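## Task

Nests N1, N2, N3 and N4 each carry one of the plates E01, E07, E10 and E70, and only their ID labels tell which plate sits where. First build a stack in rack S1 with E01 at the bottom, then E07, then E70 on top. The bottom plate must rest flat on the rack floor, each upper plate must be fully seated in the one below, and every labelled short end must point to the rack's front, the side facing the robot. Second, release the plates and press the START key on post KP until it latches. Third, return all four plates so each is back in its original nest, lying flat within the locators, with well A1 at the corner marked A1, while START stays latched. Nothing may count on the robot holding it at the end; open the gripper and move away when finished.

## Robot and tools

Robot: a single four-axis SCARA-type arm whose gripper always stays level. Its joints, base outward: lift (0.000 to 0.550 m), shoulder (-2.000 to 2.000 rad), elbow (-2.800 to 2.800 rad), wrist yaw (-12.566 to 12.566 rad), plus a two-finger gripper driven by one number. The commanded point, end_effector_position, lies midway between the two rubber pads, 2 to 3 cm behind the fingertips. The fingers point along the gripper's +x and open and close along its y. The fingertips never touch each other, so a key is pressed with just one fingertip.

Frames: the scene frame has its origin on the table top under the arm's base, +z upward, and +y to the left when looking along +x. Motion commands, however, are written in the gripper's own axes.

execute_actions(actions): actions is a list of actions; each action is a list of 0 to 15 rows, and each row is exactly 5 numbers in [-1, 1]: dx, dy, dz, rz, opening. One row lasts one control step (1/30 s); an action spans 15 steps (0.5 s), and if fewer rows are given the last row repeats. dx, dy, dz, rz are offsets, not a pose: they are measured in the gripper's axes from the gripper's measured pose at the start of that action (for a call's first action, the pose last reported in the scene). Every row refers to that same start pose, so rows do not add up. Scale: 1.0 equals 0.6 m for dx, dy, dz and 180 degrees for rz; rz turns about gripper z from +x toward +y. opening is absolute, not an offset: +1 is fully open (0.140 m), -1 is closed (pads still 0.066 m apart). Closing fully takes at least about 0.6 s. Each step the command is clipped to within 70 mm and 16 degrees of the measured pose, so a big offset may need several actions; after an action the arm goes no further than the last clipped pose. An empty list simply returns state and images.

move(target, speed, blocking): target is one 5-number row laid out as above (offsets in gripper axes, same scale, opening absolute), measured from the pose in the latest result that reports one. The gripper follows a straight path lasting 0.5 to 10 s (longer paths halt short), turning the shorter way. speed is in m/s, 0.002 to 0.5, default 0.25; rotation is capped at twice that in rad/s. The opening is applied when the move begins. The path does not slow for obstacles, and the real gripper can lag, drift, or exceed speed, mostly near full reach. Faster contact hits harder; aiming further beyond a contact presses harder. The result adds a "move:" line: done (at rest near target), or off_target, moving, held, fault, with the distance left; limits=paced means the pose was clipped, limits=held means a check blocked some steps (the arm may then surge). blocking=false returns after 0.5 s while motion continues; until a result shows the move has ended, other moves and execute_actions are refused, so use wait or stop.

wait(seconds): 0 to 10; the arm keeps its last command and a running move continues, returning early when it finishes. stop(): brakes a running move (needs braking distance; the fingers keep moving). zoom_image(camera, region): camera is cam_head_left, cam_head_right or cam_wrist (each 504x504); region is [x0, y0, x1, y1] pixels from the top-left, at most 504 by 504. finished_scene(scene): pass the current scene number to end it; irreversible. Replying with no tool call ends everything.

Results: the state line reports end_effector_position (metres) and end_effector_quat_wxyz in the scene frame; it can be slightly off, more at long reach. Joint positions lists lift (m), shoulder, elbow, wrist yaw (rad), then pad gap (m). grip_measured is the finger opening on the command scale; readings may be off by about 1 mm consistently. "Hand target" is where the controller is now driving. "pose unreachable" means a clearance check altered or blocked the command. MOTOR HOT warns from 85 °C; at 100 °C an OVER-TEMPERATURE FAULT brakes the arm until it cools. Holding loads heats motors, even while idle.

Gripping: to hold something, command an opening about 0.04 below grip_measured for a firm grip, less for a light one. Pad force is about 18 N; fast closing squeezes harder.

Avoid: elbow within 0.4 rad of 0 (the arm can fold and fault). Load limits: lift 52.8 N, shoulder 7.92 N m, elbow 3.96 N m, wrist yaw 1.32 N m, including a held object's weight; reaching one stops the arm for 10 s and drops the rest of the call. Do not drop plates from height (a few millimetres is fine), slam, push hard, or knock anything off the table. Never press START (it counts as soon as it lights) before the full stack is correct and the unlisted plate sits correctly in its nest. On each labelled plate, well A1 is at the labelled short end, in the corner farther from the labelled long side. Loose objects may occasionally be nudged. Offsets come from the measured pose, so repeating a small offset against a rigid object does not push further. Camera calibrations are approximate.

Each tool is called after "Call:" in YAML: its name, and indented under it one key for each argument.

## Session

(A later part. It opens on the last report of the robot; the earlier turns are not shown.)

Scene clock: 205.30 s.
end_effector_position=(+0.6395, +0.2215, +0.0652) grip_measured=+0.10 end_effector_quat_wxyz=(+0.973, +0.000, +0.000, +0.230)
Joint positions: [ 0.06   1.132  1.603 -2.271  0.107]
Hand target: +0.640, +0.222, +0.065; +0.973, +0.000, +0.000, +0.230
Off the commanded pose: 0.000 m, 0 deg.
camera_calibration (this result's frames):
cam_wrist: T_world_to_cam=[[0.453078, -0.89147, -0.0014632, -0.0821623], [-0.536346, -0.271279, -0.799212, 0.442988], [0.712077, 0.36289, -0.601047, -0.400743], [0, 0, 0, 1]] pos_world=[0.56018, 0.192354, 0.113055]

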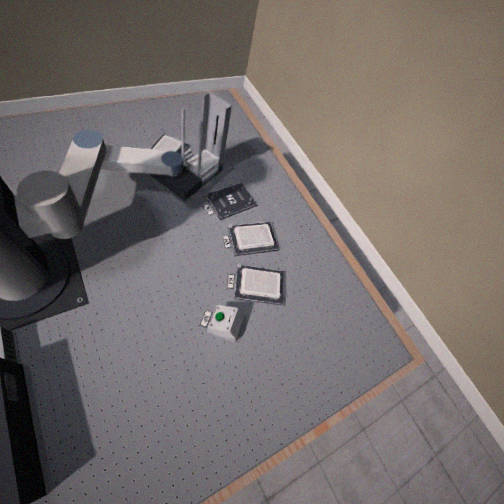

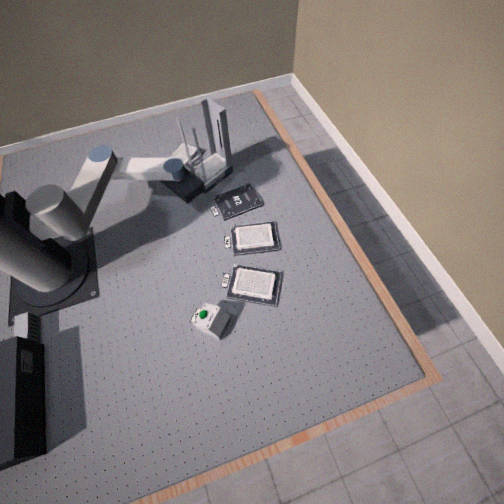

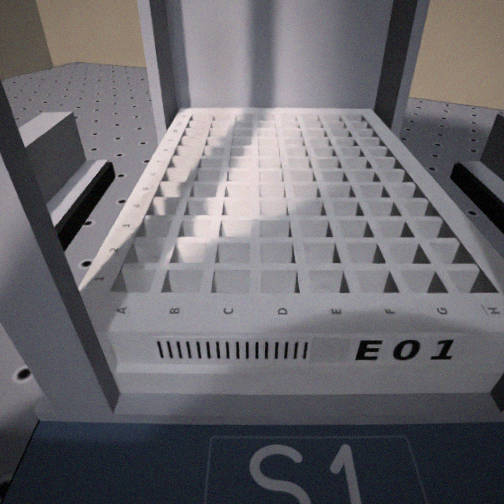

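Call:
move:
  target: [-0.15, 0, 0.008, 0, 0.1]
  speed: 0.25

Scene clock: 230.47 s.
end_effector_position=(+0.5590, +0.1811, +0.0699) grip_measured=+0.10 end_effector_quat_wxyz=(+0.973, +0.000, +0.000, +0.230)
Joint positions: [ 0.065  1.307  1.149 -1.992  0.107]
Hand target: +0.559, +0.181, +0.070; +0.973, +0.000, +0.000, +0.230
Off the commanded pose: 0.000 m, 0 deg.
move: done
camera_calibration (this result's frames):
cam_wrist: T_world_to_cam=[[0.452806, -0.891608, -0.0014632, -0.081546], [-0.536429, -0.271116, -0.799212, 0.392672], [0.712187, 0.362673, -0.601047, -0.325922], [0, 0, 0, 1]] pos_world=[0.479683, 0.151956, 0.117815]

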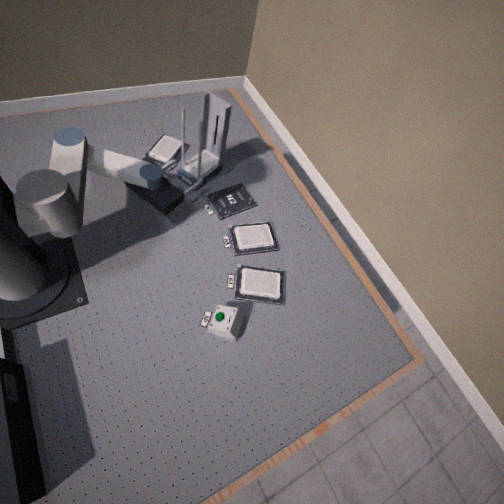

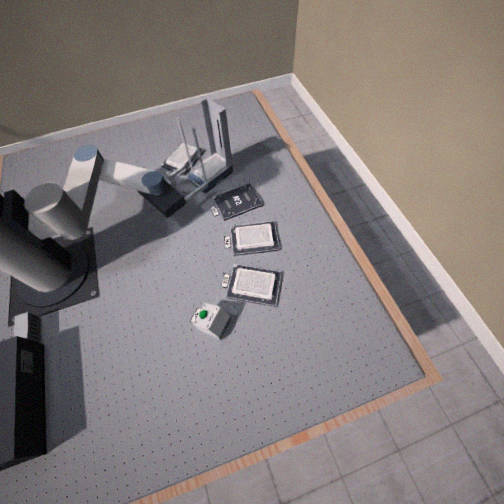

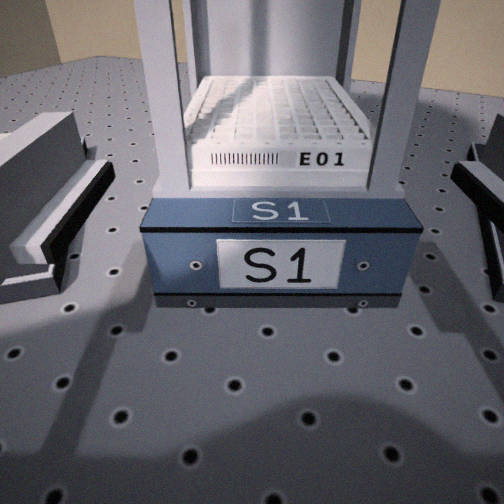

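Call:
move:
  target: [-0.02635, 0.23355, 0, 0.09182, 0.1]
  speed: 0.3

Call:
move:
  target: [0.15, 0, 0, 0, 0.1]
  speed: 0.25

Scene clock: 234.07 s.
end_effector_position=(+0.4820, +0.2994, +0.0699) grip_measured=+0.10 end_effector_quat_wxyz=(+0.930, +0.000, +0.000, +0.368)
Joint positions: [ 0.065  1.653  1.169 -2.068  0.107]
Hand target: +0.482, +0.299, +0.070; +0.930, +0.000, +0.000, +0.368
Off the commanded pose: 0.000 m, 0 deg.
move: done
camera_calibration (this result's frames):
cam_wrist: T_world_to_cam=[[0.688214, -0.725507, -0.0014632, -0.104412], [-0.436869, -0.412801, -0.799212, 0.377851], [0.57923, 0.550668, -0.601047, -0.306158], [0, 0, 0, 1]] pos_world=[0.414266, 0.248817, 0.117815]

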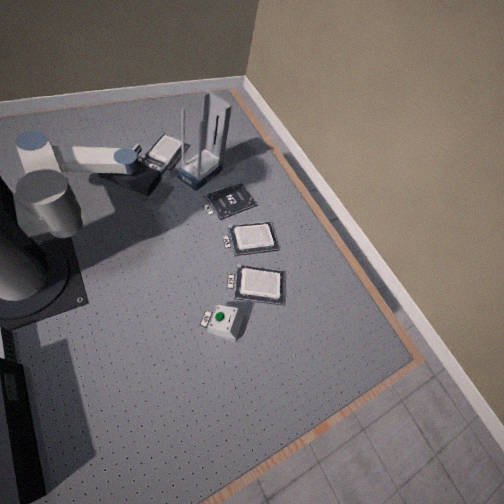

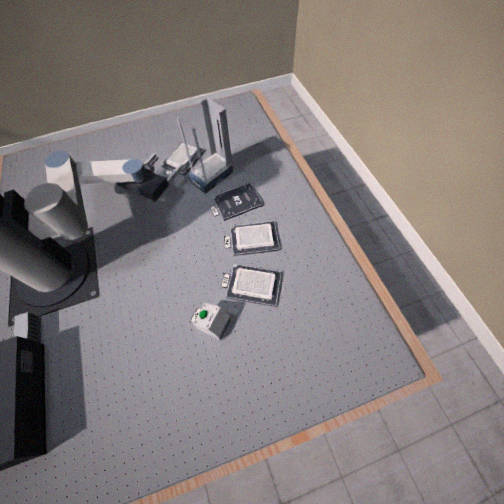

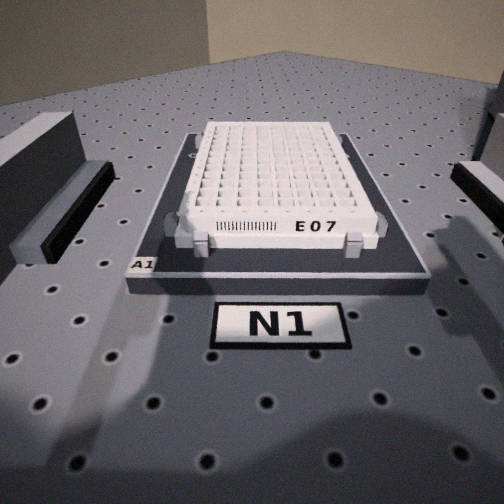

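Scene clock: 234.87 s.
end_effector_position=(+0.5477, +0.3610, +0.0699) grip_measured=+0.10 end_effector_quat_wxyz=(+0.930, +0.000, +0.000, +0.368)
Joint positions: [ 0.065  1.46   1.627 -2.333  0.107]
Hand target: +0.548, +0.361, +0.070; +0.930, +0.000, +0.000, +0.368
Off the commanded pose: 0.000 m, 0 deg.
move: done
camera_calibration (this result's frames):
cam_wrist: T_world_to_cam=[[0.688399, -0.72533, -0.0014632, -0.105026], [-0.436764, -0.412913, -0.799212, 0.431967], [0.579089, 0.550816, -0.601047, -0.378107], [0, 0, 0, 1]] pos_world=[0.479924, 0.310454, 0.11782]

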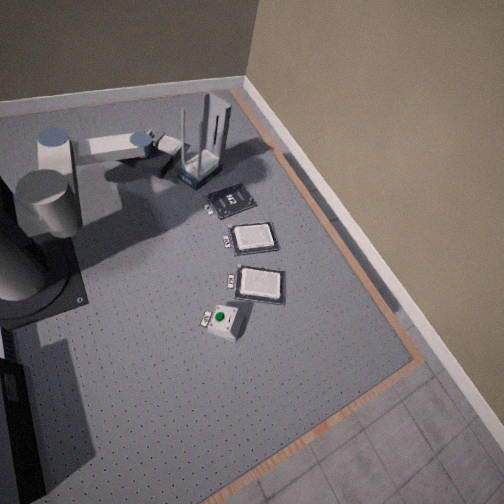

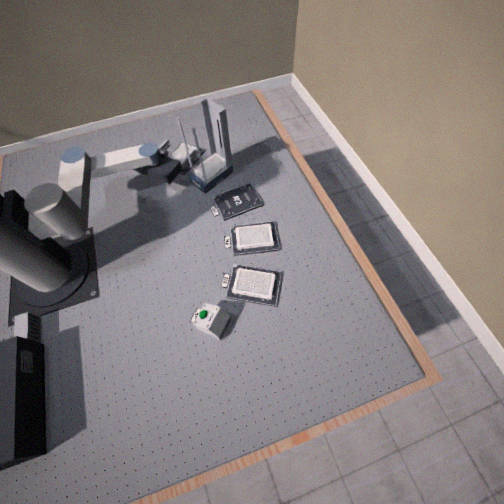

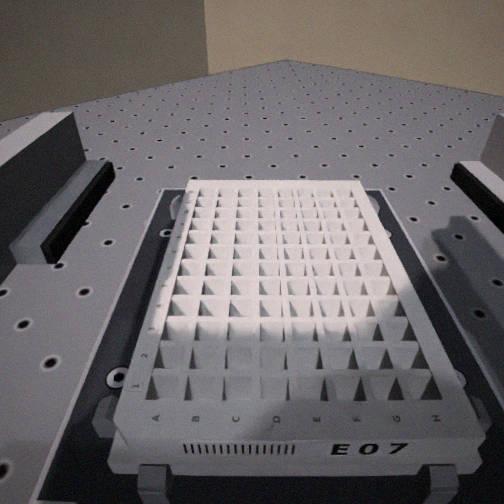

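Call:
zoom_image:
  camera: "cam_wrist"
  region: [150, 160, 400, 260]

Call:
zoom_image:
  camera: "cam_wrist"
  region: [80, 360, 504, 504]

Region (150, 160, 400, 260) of cam_wrist's 504x504 image, scaled by 2.016, with more detail than that image has; it fills the top 202 rows of this view, and the rest is white.

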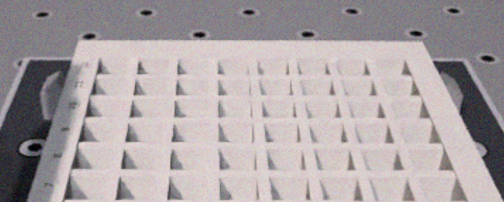

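Region (80, 360, 504, 504) of cam_wrist's 504x504 image, scaled by 1.189, with more detail than that image has; it fills the top 171 rows of this view, and the rest is white.

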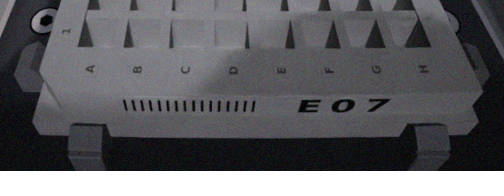

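Call:
move:
  target: [-0.001, -0.00067, -0.0582, 0, 0.1]
  speed: 0.1

Call:
execute_actions:
  actions:
    - [[0,0,0,0,-0.45]]
    - [[0,0,0,0,-0.5],[0,0,0,0,-0.52],[0,0,0,0,-0.54],[0,0,0,0,-0.56],[0,0,0,0,-0.58],[0,0,0,0,-0.6],[0,0,0,0,-0.62]]

Scene clock: 241.27 s.
end_effector_position=(+0.5476, +0.3603, +0.0349) grip_measured=+0.10 end_effector_quat_wxyz=(+0.930, +0.000, +0.000, +0.368)
Joint positions: [ 0.03   1.46   1.624 -2.33   0.107]
Hand target: +0.547, +0.360, +0.035; +0.930, +0.000, +0.000, +0.368
Off the commanded pose: 0.000 m, 0 deg.
move: done
camera_calibration (this result's frames):
cam_wrist: T_world_to_cam=[[0.688208, -0.725512, -0.0014632, -0.105378], [-0.436873, -0.412798, -0.799212, 0.403679], [0.579234, 0.550663, -0.601047, -0.398702], [0, 0, 0, 1]] pos_world=[0.47982, 0.309735, 0.0828328]

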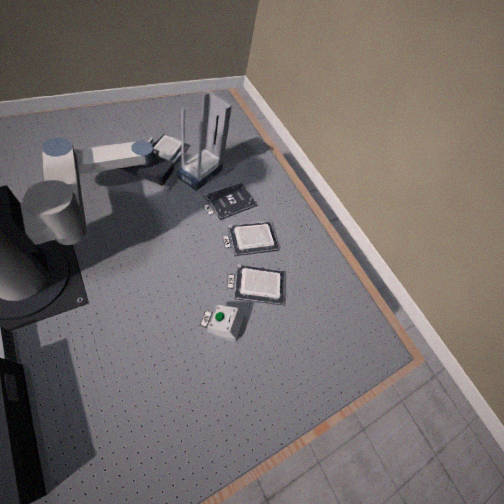

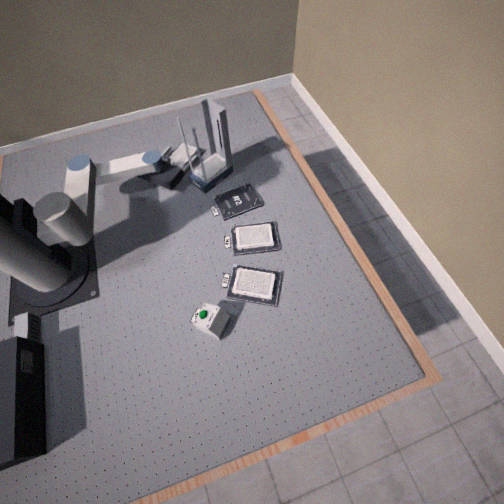

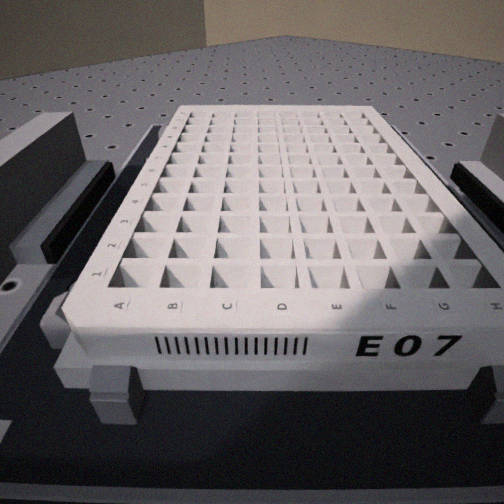

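Scene clock: 242.27 s.
end_effector_position=(+0.5476, +0.3603, +0.0349) grip_measured=-0.56 end_effector_quat_wxyz=(+0.930, +0.000, +0.000, +0.368)
Joint positions: [ 0.03   1.46   1.624 -2.33   0.082]
Hand target: +0.548, +0.360, +0.035; +0.930, +0.000, +0.000, +0.368
Off the commanded pose: 0.000 m, 0 deg.
camera_calibration (this result's frames):
cam_wrist: T_world_to_cam=[[0.688198, -0.725522, -0.0014632, -0.105377], [-0.436879, -0.412792, -0.799212, 0.403681], [0.579242, 0.550655, -0.601047, -0.398703], [0, 0, 0, 1]] pos_world=[0.479825, 0.309731, 0.0828328]

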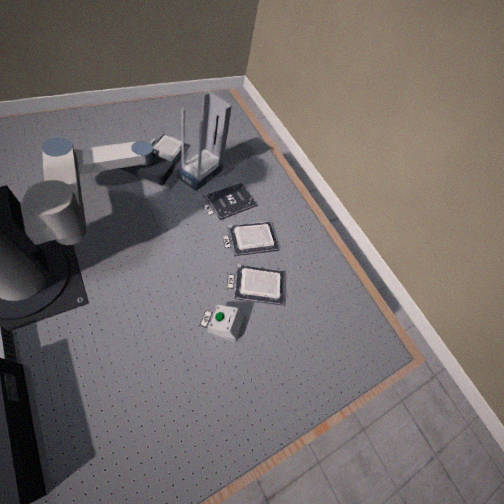

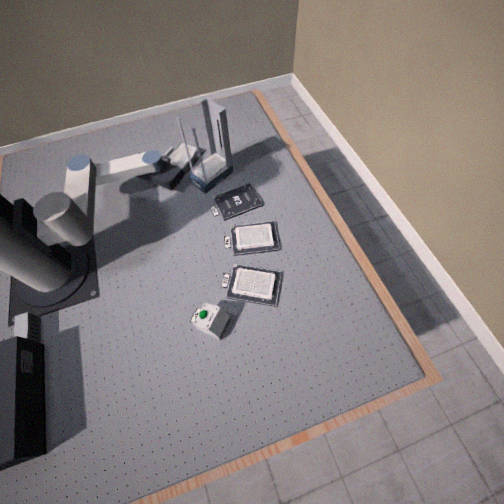

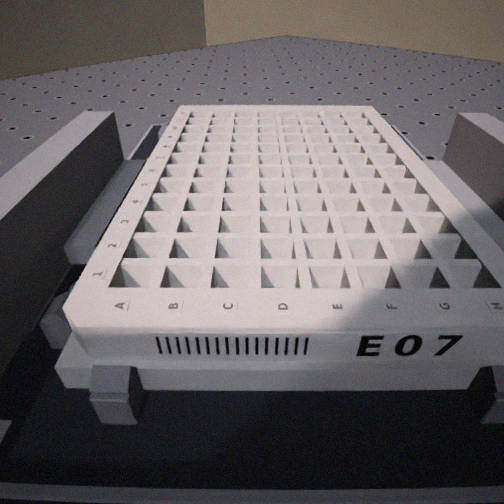

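Call:
move:
  target: [0, 0, 0.4785, 0, -0.62]
  speed: 0.4

Scene clock: 248.20 s.
end_effector_position=(+0.5476, +0.3603, +0.3221) grip_measured=-0.56 end_effector_quat_wxyz=(+0.930, +0.000, +0.000, +0.368)
Joint positions: [ 0.317  1.46   1.624 -2.331  0.082]
Hand target: +0.548, +0.360, +0.322; +0.930, +0.000, +0.000, +0.368
Off the commanded pose: 0.000 m, 0 deg.
move: done
camera_calibration (this result's frames):
cam_wrist: T_world_to_cam=[[0.688219, -0.725502, -0.0014632, -0.104961], [-0.436867, -0.412804, -0.799212, 0.63318], [0.579226, 0.550672, -0.601047, -0.226112], [0, 0, 0, 1]] pos_world=[0.479821, 0.309744, 0.369987]

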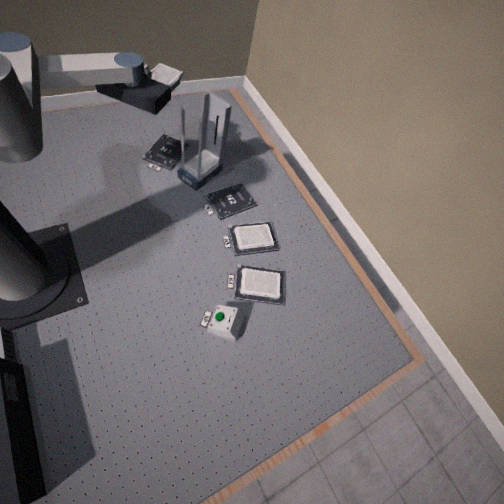

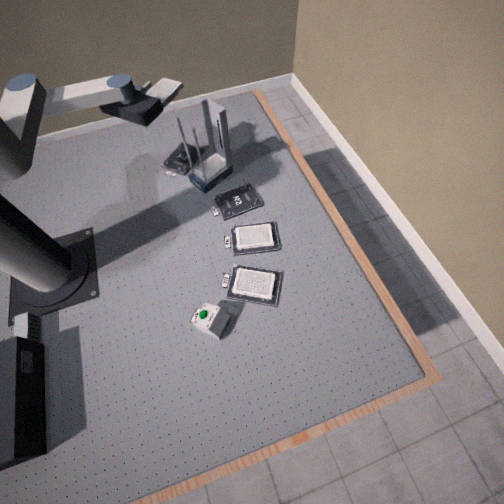

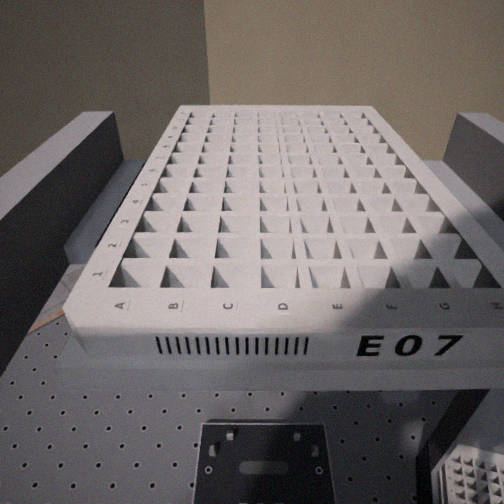

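Call:
move:
  target: [-0.04651, -0.27354, 0, -0.091936, -0.62]
  speed: 0.25

Scene clock: 253.53 s.
end_effector_position=(+0.6396, +0.2214, +0.3221) grip_measured=-0.56 end_effector_quat_wxyz=(+0.973, +0.000, +0.000, +0.230)
Joint positions: [ 0.317  1.132  1.604 -2.271  0.082]
Hand target: +0.640, +0.222, +0.322; +0.973, +0.000, +0.000, +0.230
Off the commanded pose: 0.000 m, 0 deg.
move: done
camera_calibration (this result's frames):
cam_wrist: T_world_to_cam=[[0.452657, -0.891684, -0.0014632, -0.0815926], [-0.536474, -0.271026, -0.799212, 0.648375], [0.712248, 0.362554, -0.601047, -0.246377], [0, 0, 0, 1]] pos_world=[0.560251, 0.192297, 0.369986]

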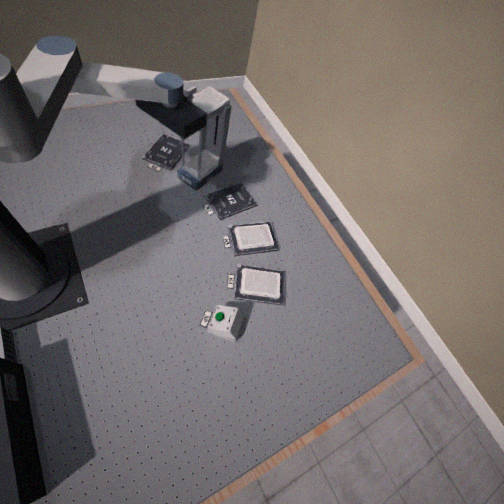

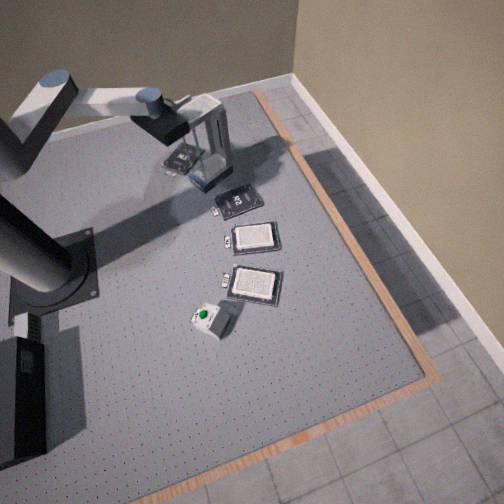

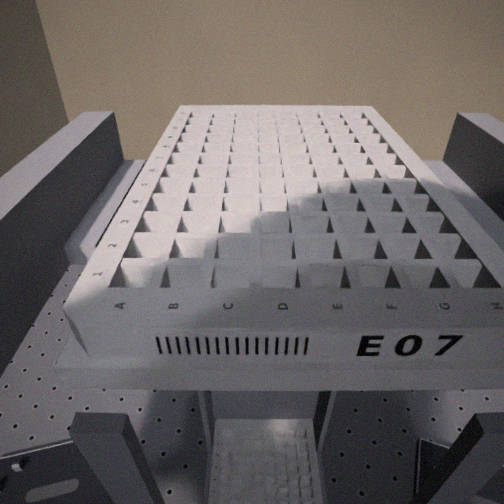

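Call:
move:
  target: [-0.00006, 0.0002, -0.018, 0.00015, -0.62]
  speed: 0.015

Scene clock: 257.67 s.
end_effector_position=(+0.6396, +0.2215, +0.3113) grip_measured=-0.56 end_effector_quat_wxyz=(+0.973, +0.000, +0.000, +0.230)
Joint positions: [ 0.306  1.132  1.604 -2.271  0.082]
Hand target: +0.640, +0.222, +0.311; +0.973, +0.000, +0.000, +0.230
Off the commanded pose: 0.000 m, 0 deg.
move: done
camera_calibration (this result's frames):
cam_wrist: T_world_to_cam=[[0.452868, -0.891577, -0.0014632, -0.0817131], [-0.53641, -0.271153, -0.799212, 0.639705], [0.712162, 0.362722, -0.601047, -0.252864], [0, 0, 0, 1]] pos_world=[0.56023, 0.192324, 0.359158]

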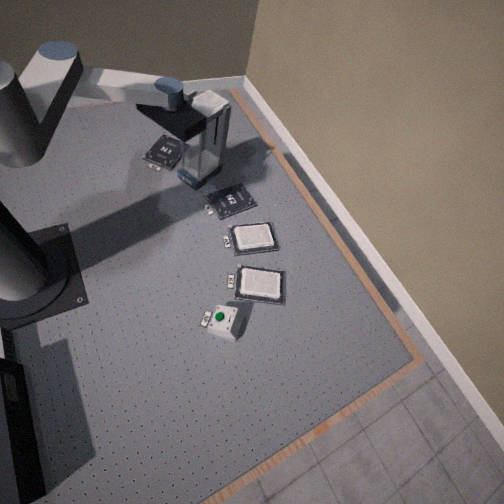

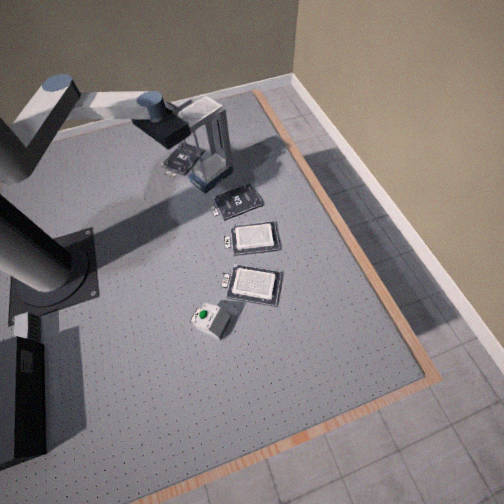

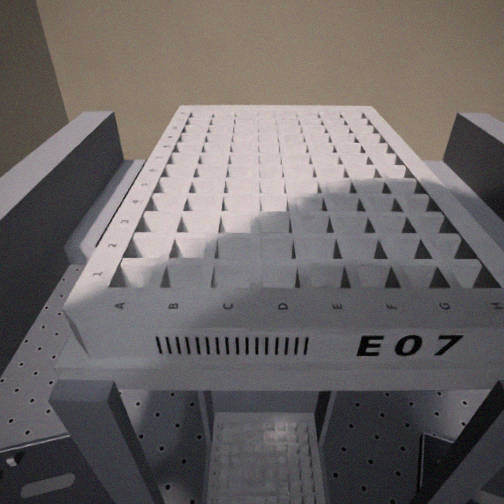

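Call:
move:
  target: [0, 0, -0.3805, 0, -0.62]
  speed: 0.25

Call:
move:
  target: [0, 0, -0.009, 0, -0.62]
  speed: 0.012

Scene clock: 261.40 s.
end_effector_position=(+0.6396, +0.2215, +0.0829) grip_measured=-0.56 end_effector_quat_wxyz=(+0.973, +0.000, +0.000, +0.230)
Joint positions: [ 0.078  1.132  1.604 -2.271  0.082]
Hand target: +0.640, +0.221, +0.083; +0.973, +0.000, +0.000, +0.230
Off the commanded pose: 0.000 m, 0 deg.
move: done
camera_calibration (this result's frames):
cam_wrist: T_world_to_cam=[[0.452871, -0.891575, -0.0014632, -0.0820513], [-0.536409, -0.271155, -0.799212, 0.457183], [0.712161, 0.362725, -0.601047, -0.390132], [0, 0, 0, 1]] pos_world=[0.560232, 0.192323, 0.130778]

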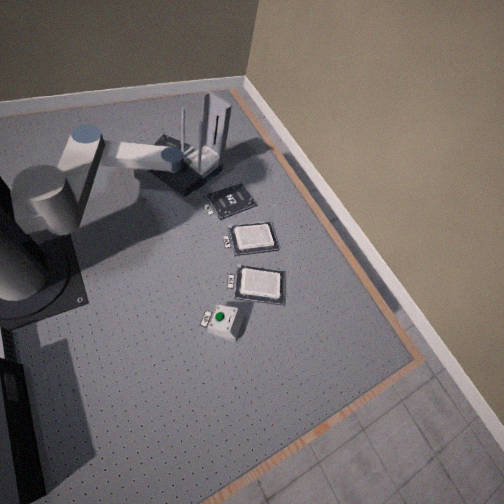

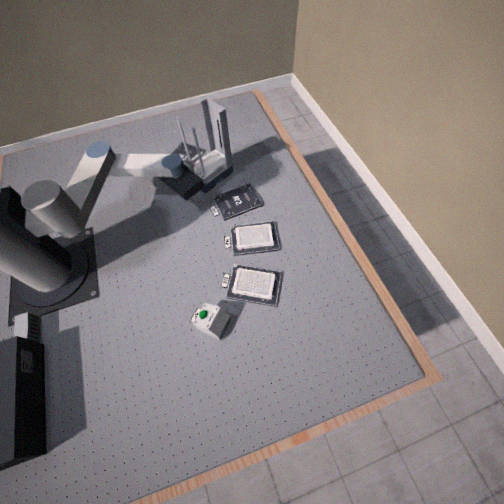

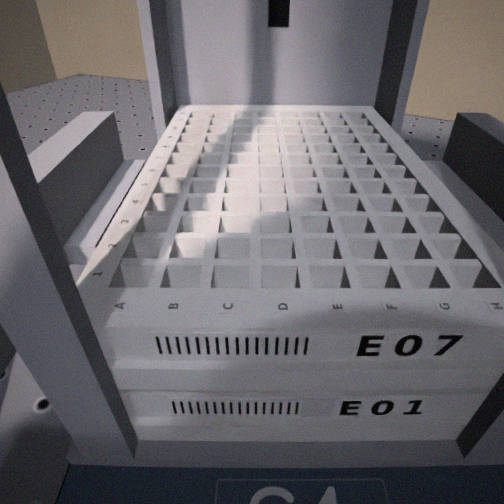

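Scene clock: 262.10 s.
end_effector_position=(+0.6396, +0.2215, +0.0775) grip_measured=-0.56 end_effector_quat_wxyz=(+0.973, +0.000, +0.000, +0.230)
Joint positions: [ 0.072  1.132  1.604 -2.271  0.082]
Hand target: +0.640, +0.221, +0.077; +0.973, +0.000, +0.000, +0.230
Off the commanded pose: 0.000 m, 0 deg.
move: done
camera_calibration (this result's frames):
cam_wrist: T_world_to_cam=[[0.452872, -0.891574, -0.0014632, -0.0820595], [-0.536409, -0.271156, -0.799212, 0.452861], [0.71216, 0.362726, -0.601047, -0.393382], [0, 0, 0, 1]] pos_world=[0.560232, 0.192324, 0.125371]

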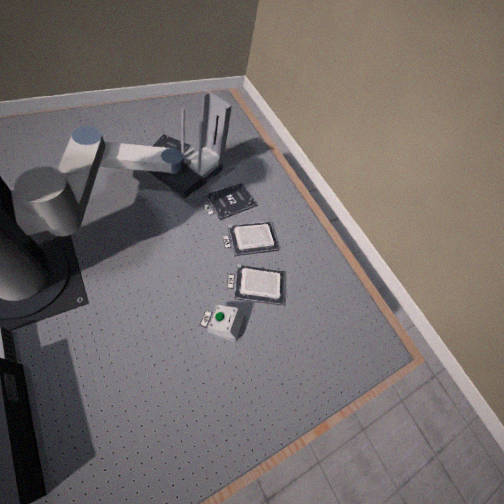

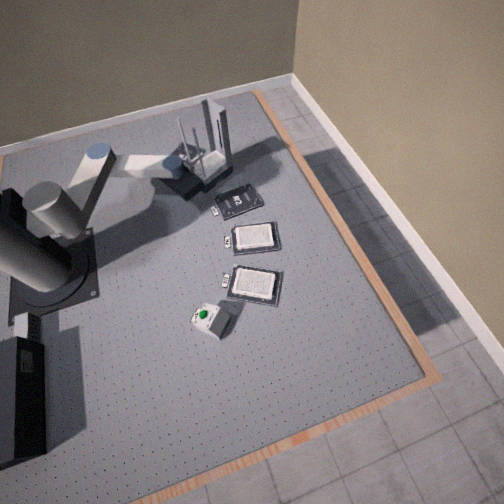

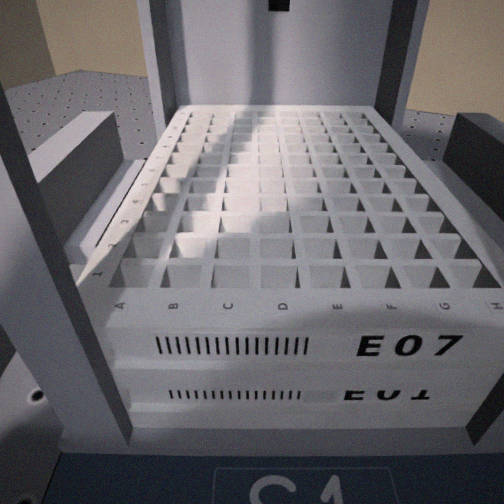

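Call:
execute_actions:
  actions:
    - [[0,0,-0.0003,0,-0.55],[0,0,-0.0003,0,-0.5],[0,0,-0.0003,0,-0.45],[0,0,-0.0003,0,-0.4],[0,0,-0.0003,0,-0.3],[0,0,-0.0003,0,-0.2],[0,0,-0.0003,0,-0.1],[0,0,-0.0003,0,0.0],[0,0,-0.0003,0,0.1]]

Call:
move:
  target: [-0.15, 0, 0.01, 0, 0.1]
  speed: 0.25

Scene clock: 264.93 s.
end_effector_position=(+0.6396, +0.2215, +0.0773) grip_measured=+0.10 end_effector_quat_wxyz=(+0.973, +0.000, +0.000, +0.230)
Joint positions: [ 0.072  1.132  1.604 -2.271  0.107]
Hand target: +0.640, +0.221, +0.077; +0.973, +0.000, +0.000, +0.230
Off the commanded pose: 0.000 m, 0 deg.
camera_calibration (this result's frames):
cam_wrist: T_world_to_cam=[[0.452868, -0.891576, -0.0014632, -0.0820572], [-0.53641, -0.271153, -0.799212, 0.452741], [0.712162, 0.362723, -0.601047, -0.393474], [0, 0, 0, 1]] pos_world=[0.560233, 0.192324, 0.12522]

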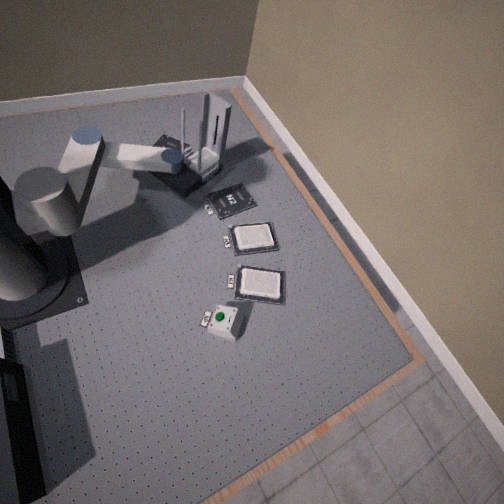

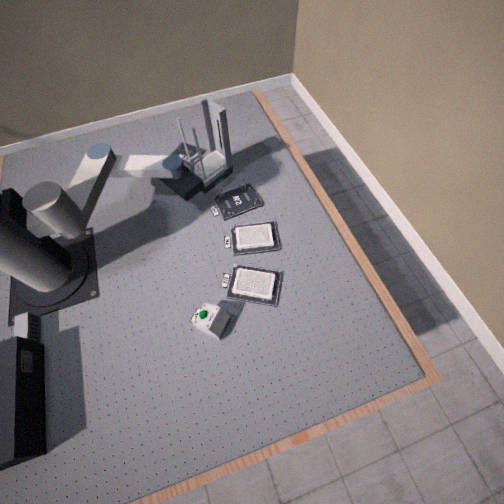

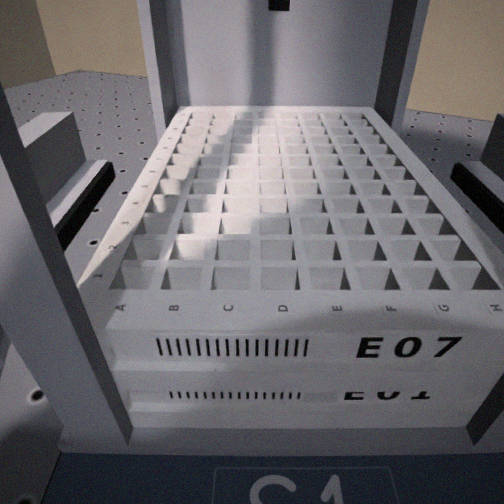

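Scene clock: 265.70 s.
end_effector_position=(+0.5591, +0.1811, +0.0833) grip_measured=+0.10 end_effector_quat_wxyz=(+0.973, +0.000, +0.000, +0.230)
Joint positions: [ 0.078  1.307  1.15  -1.992  0.107]
Hand target: +0.559, +0.181, +0.083; +0.973, +0.000, +0.000, +0.230
Off the commanded pose: 0.000 m, 0 deg.
move: done
camera_calibration (this result's frames):
cam_wrist: T_world_to_cam=[[0.452598, -0.891714, -0.0014632, -0.0814393], [-0.536492, -0.27099, -0.799212, 0.40339], [0.712272, 0.362506, -0.601047, -0.317927], [0, 0, 0, 1]] pos_world=[0.479726, 0.151945, 0.131186]

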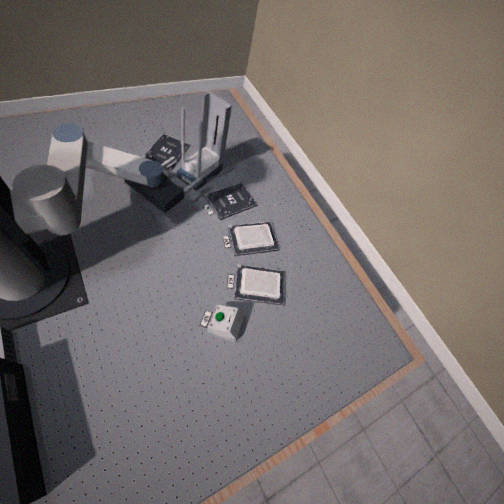

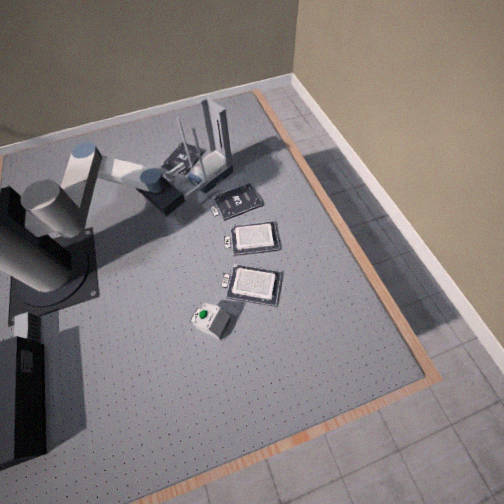

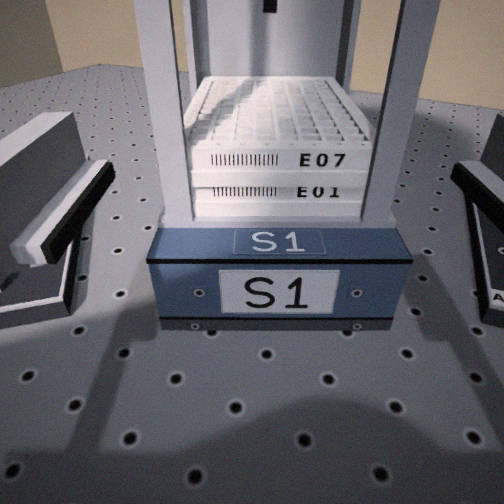

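Call:
move:
  target: [-0.2777, -0.4708, 0.0445, -0.27, 1.0]
  speed: 0.4

Scene clock: 277.97 s.
end_effector_position=(+0.5367, -0.1461, +0.1100) grip_measured=+1.00 end_effector_quat_wxyz=(+0.982, +0.000, +0.000, -0.191)
Joint positions: [ 0.105  0.55   0.992 -1.926  0.14 ]
Hand target: +0.537, -0.146, +0.110; +0.982, +0.000, +0.000, -0.191
Off the commanded pose: 0.000 m, 0 deg.
move: done
camera_calibration (this result's frames):
cam_wrist: T_world_to_cam=[[-0.369601, -0.929189, -0.0014632, 0.072832], [-0.558056, 0.223235, -0.799212, 0.407804], [0.742946, -0.294573, -0.601047, -0.2798], [0, 0, 0, 1]] pos_world=[0.462372, -0.105783, 0.157856]

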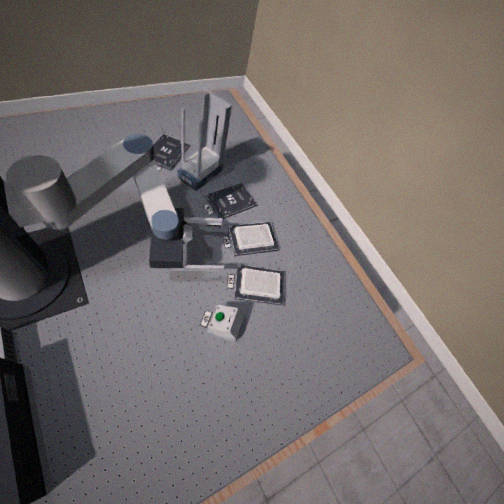

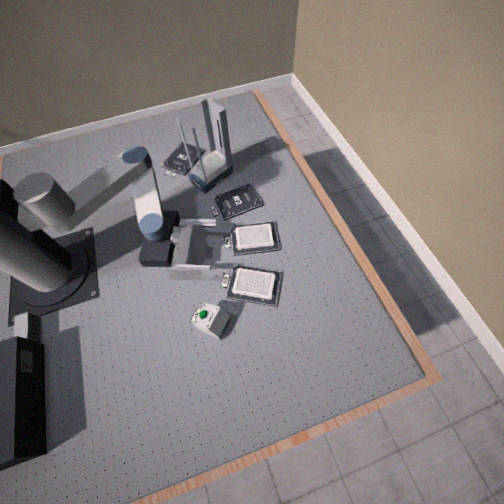

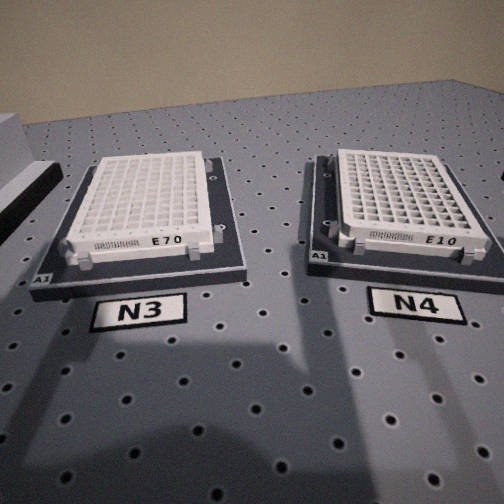

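N3 = E70, N4 = E10. Measuring N3.

Call:
zoom_image:
  camera: "cam_wrist"
  region: [20, 135, 260, 305]

Call:
zoom_image:
  camera: "cam_wrist"
  region: [294, 135, 504, 305]

Region (20, 135, 260, 305) of cam_wrist's 504x504 image, scaled by 2.100, with more detail than that image has; it fills the top 357 rows of this view, and the rest is white.

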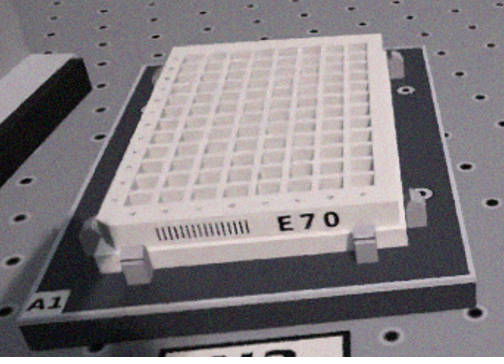

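Region (294, 135, 504, 305) of cam_wrist's 504x504 image, scaled by 2.400, with more detail than that image has; it fills the top 408 rows of this view, and the rest is white.

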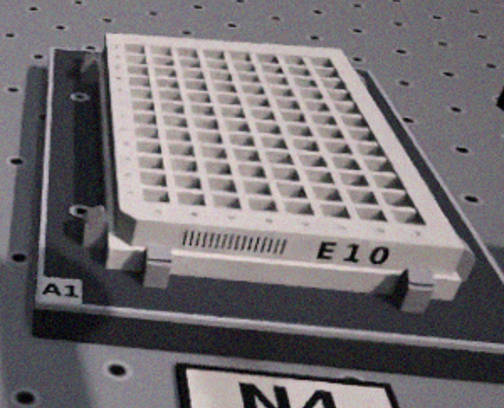

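Call:
move:
  target: [0.2191, 0.1362, -0.0667, 0.04929, 0.1]
  speed: 0.3

Call:
zoom_image:
  camera: "cam_wrist"
  region: [150, 160, 400, 260]

Call:
zoom_image:
  camera: "cam_wrist"
  region: [80, 360, 504, 504]

Scene clock: 294.23 s.
end_effector_position=(+0.6893, -0.1194, +0.0699) grip_measured=+0.10 end_effector_quat_wxyz=(+0.993, +0.000, +0.000, -0.114)
Joint positions: [ 0.065  0.434  1.679 -2.342  0.107]
Hand target: +0.689, -0.119, +0.070; +0.993, +0.000, +0.000, -0.114
Off the commanded pose: 0.000 m, 0 deg.
move: done
camera_calibration (this result's frames):
cam_wrist: T_world_to_cam=[[-0.22149, -0.975162, -0.0014632, 0.0463048], [-0.58586, 0.134266, -0.799212, 0.463523], [0.779558, -0.17616, -0.601047, -0.420484], [0, 0, 0, 1]] pos_world=[0.609607, -0.0911533, 0.11779]

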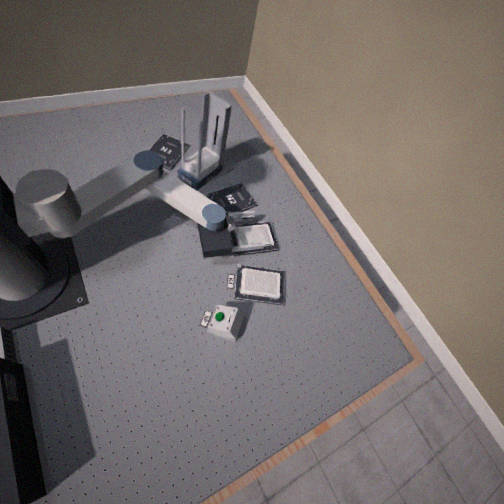

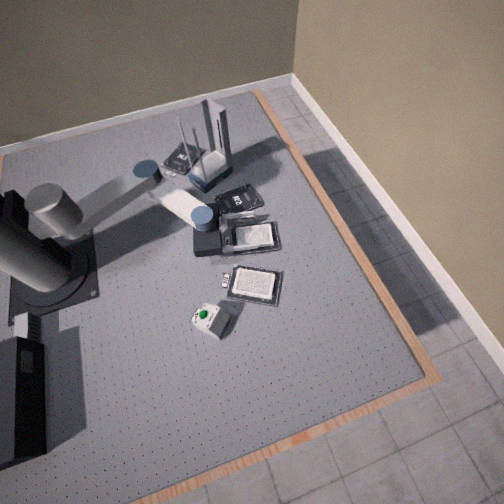

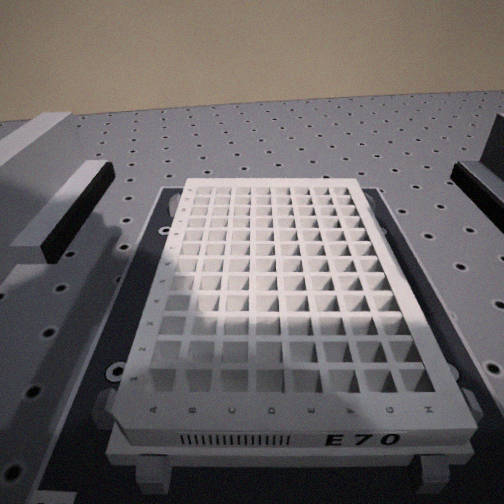

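Region (150, 160, 400, 260) of cam_wrist's 504x504 image, scaled by 2.016, with more detail than that image has; it fills the top 202 rows of this view, and the rest is white.

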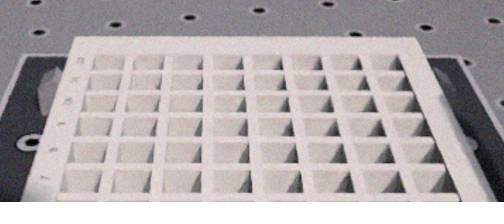

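Region (80, 360, 504, 504) of cam_wrist's 504x504 image, scaled by 1.189, with more detail than that image has; it fills the top 171 rows of this view, and the rest is white.

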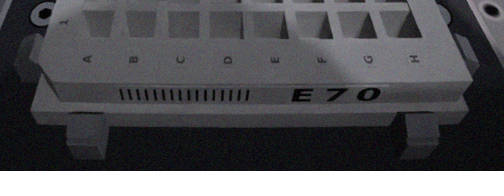

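Call:
move:
  target: [0.00233, 0.00128, -0.0582, 0.00055, 0.1]
  speed: 0.1

Call:
execute_actions:
  actions:
    - [[0,0,0,0,-0.45]]
    - [[0,0,0,0,-0.5],[0,0,0,0,-0.52],[0,0,0,0,-0.54],[0,0,0,0,-0.56],[0,0,0,0,-0.58],[0,0,0,0,-0.6],[0,0,0,0,-0.62]]

Scene clock: 300.67 s.
end_effector_position=(+0.6908, -0.1189, +0.0349) grip_measured=+0.10 end_effector_quat_wxyz=(+0.994, +0.000, +0.000, -0.113)
Joint positions: [ 0.03   0.432  1.687 -2.346  0.107]
Hand target: +0.691, -0.119, +0.035; +0.994, +0.000, +0.000, -0.113
Off the commanded pose: 0.000 m, 0 deg.
move: done
camera_calibration (this result's frames):
cam_wrist: T_world_to_cam=[[-0.219533, -0.975604, -0.0014632, 0.0456876], [-0.586128, 0.133091, -0.799212, 0.436432], [0.779909, -0.174596, -0.601047, -0.442669], [0, 0, 0, 1]] pos_world=[0.611077, -0.0908003, 0.0828033]

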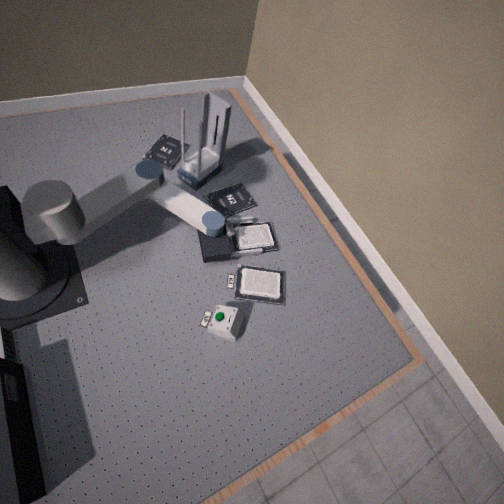

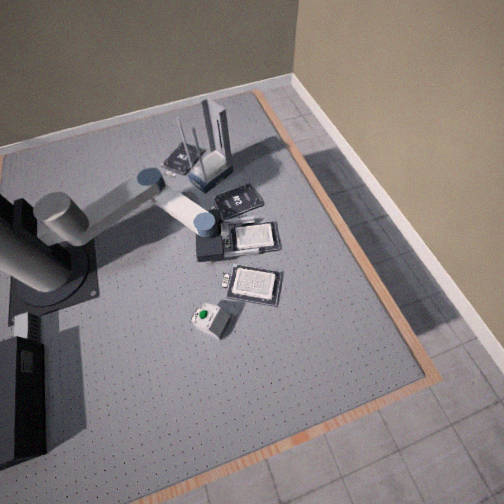

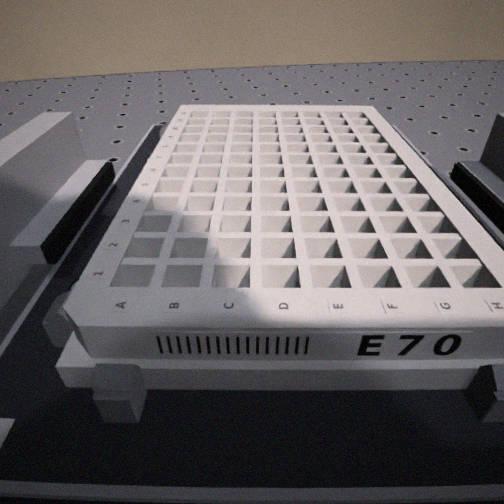

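Scene clock: 301.67 s.
end_effector_position=(+0.6908, -0.1189, +0.0349) grip_measured=-0.56 end_effector_quat_wxyz=(+0.994, +0.000, +0.000, -0.113)
Joint positions: [ 0.03   0.432  1.687 -2.346  0.082]
Hand target: +0.691, -0.119, +0.035; +0.994, +0.000, +0.000, -0.113
Off the commanded pose: 0.000 m, 0 deg.
camera_calibration (this result's frames):
cam_wrist: T_world_to_cam=[[-0.219547, -0.975601, -0.0014632, 0.0457014], [-0.586127, 0.133099, -0.799212, 0.436431], [0.779907, -0.174607, -0.601047, -0.442668], [0, 0, 0, 1]] pos_world=[0.611078, -0.0907953, 0.0828034]

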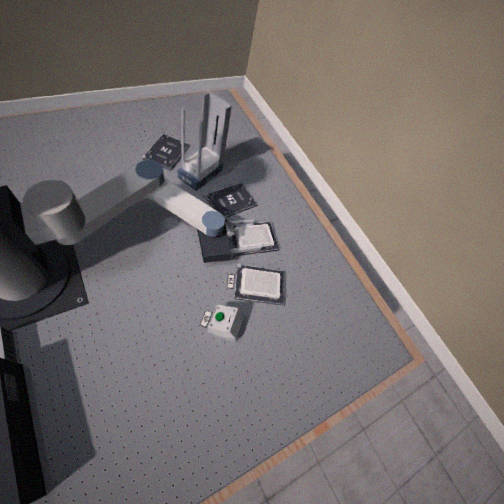

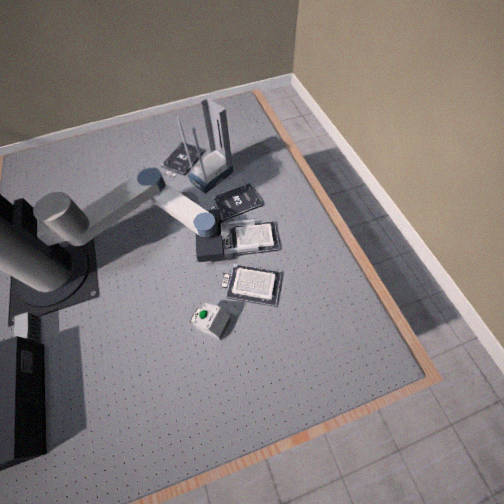

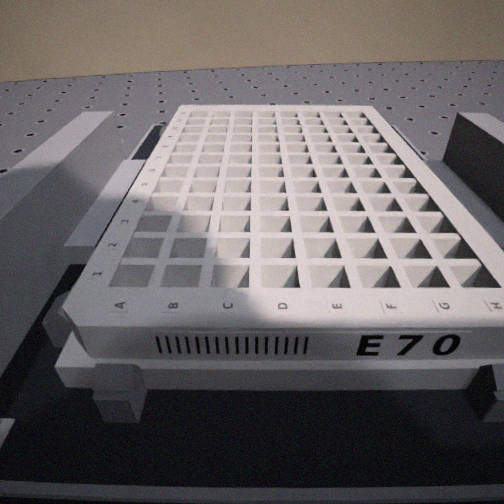

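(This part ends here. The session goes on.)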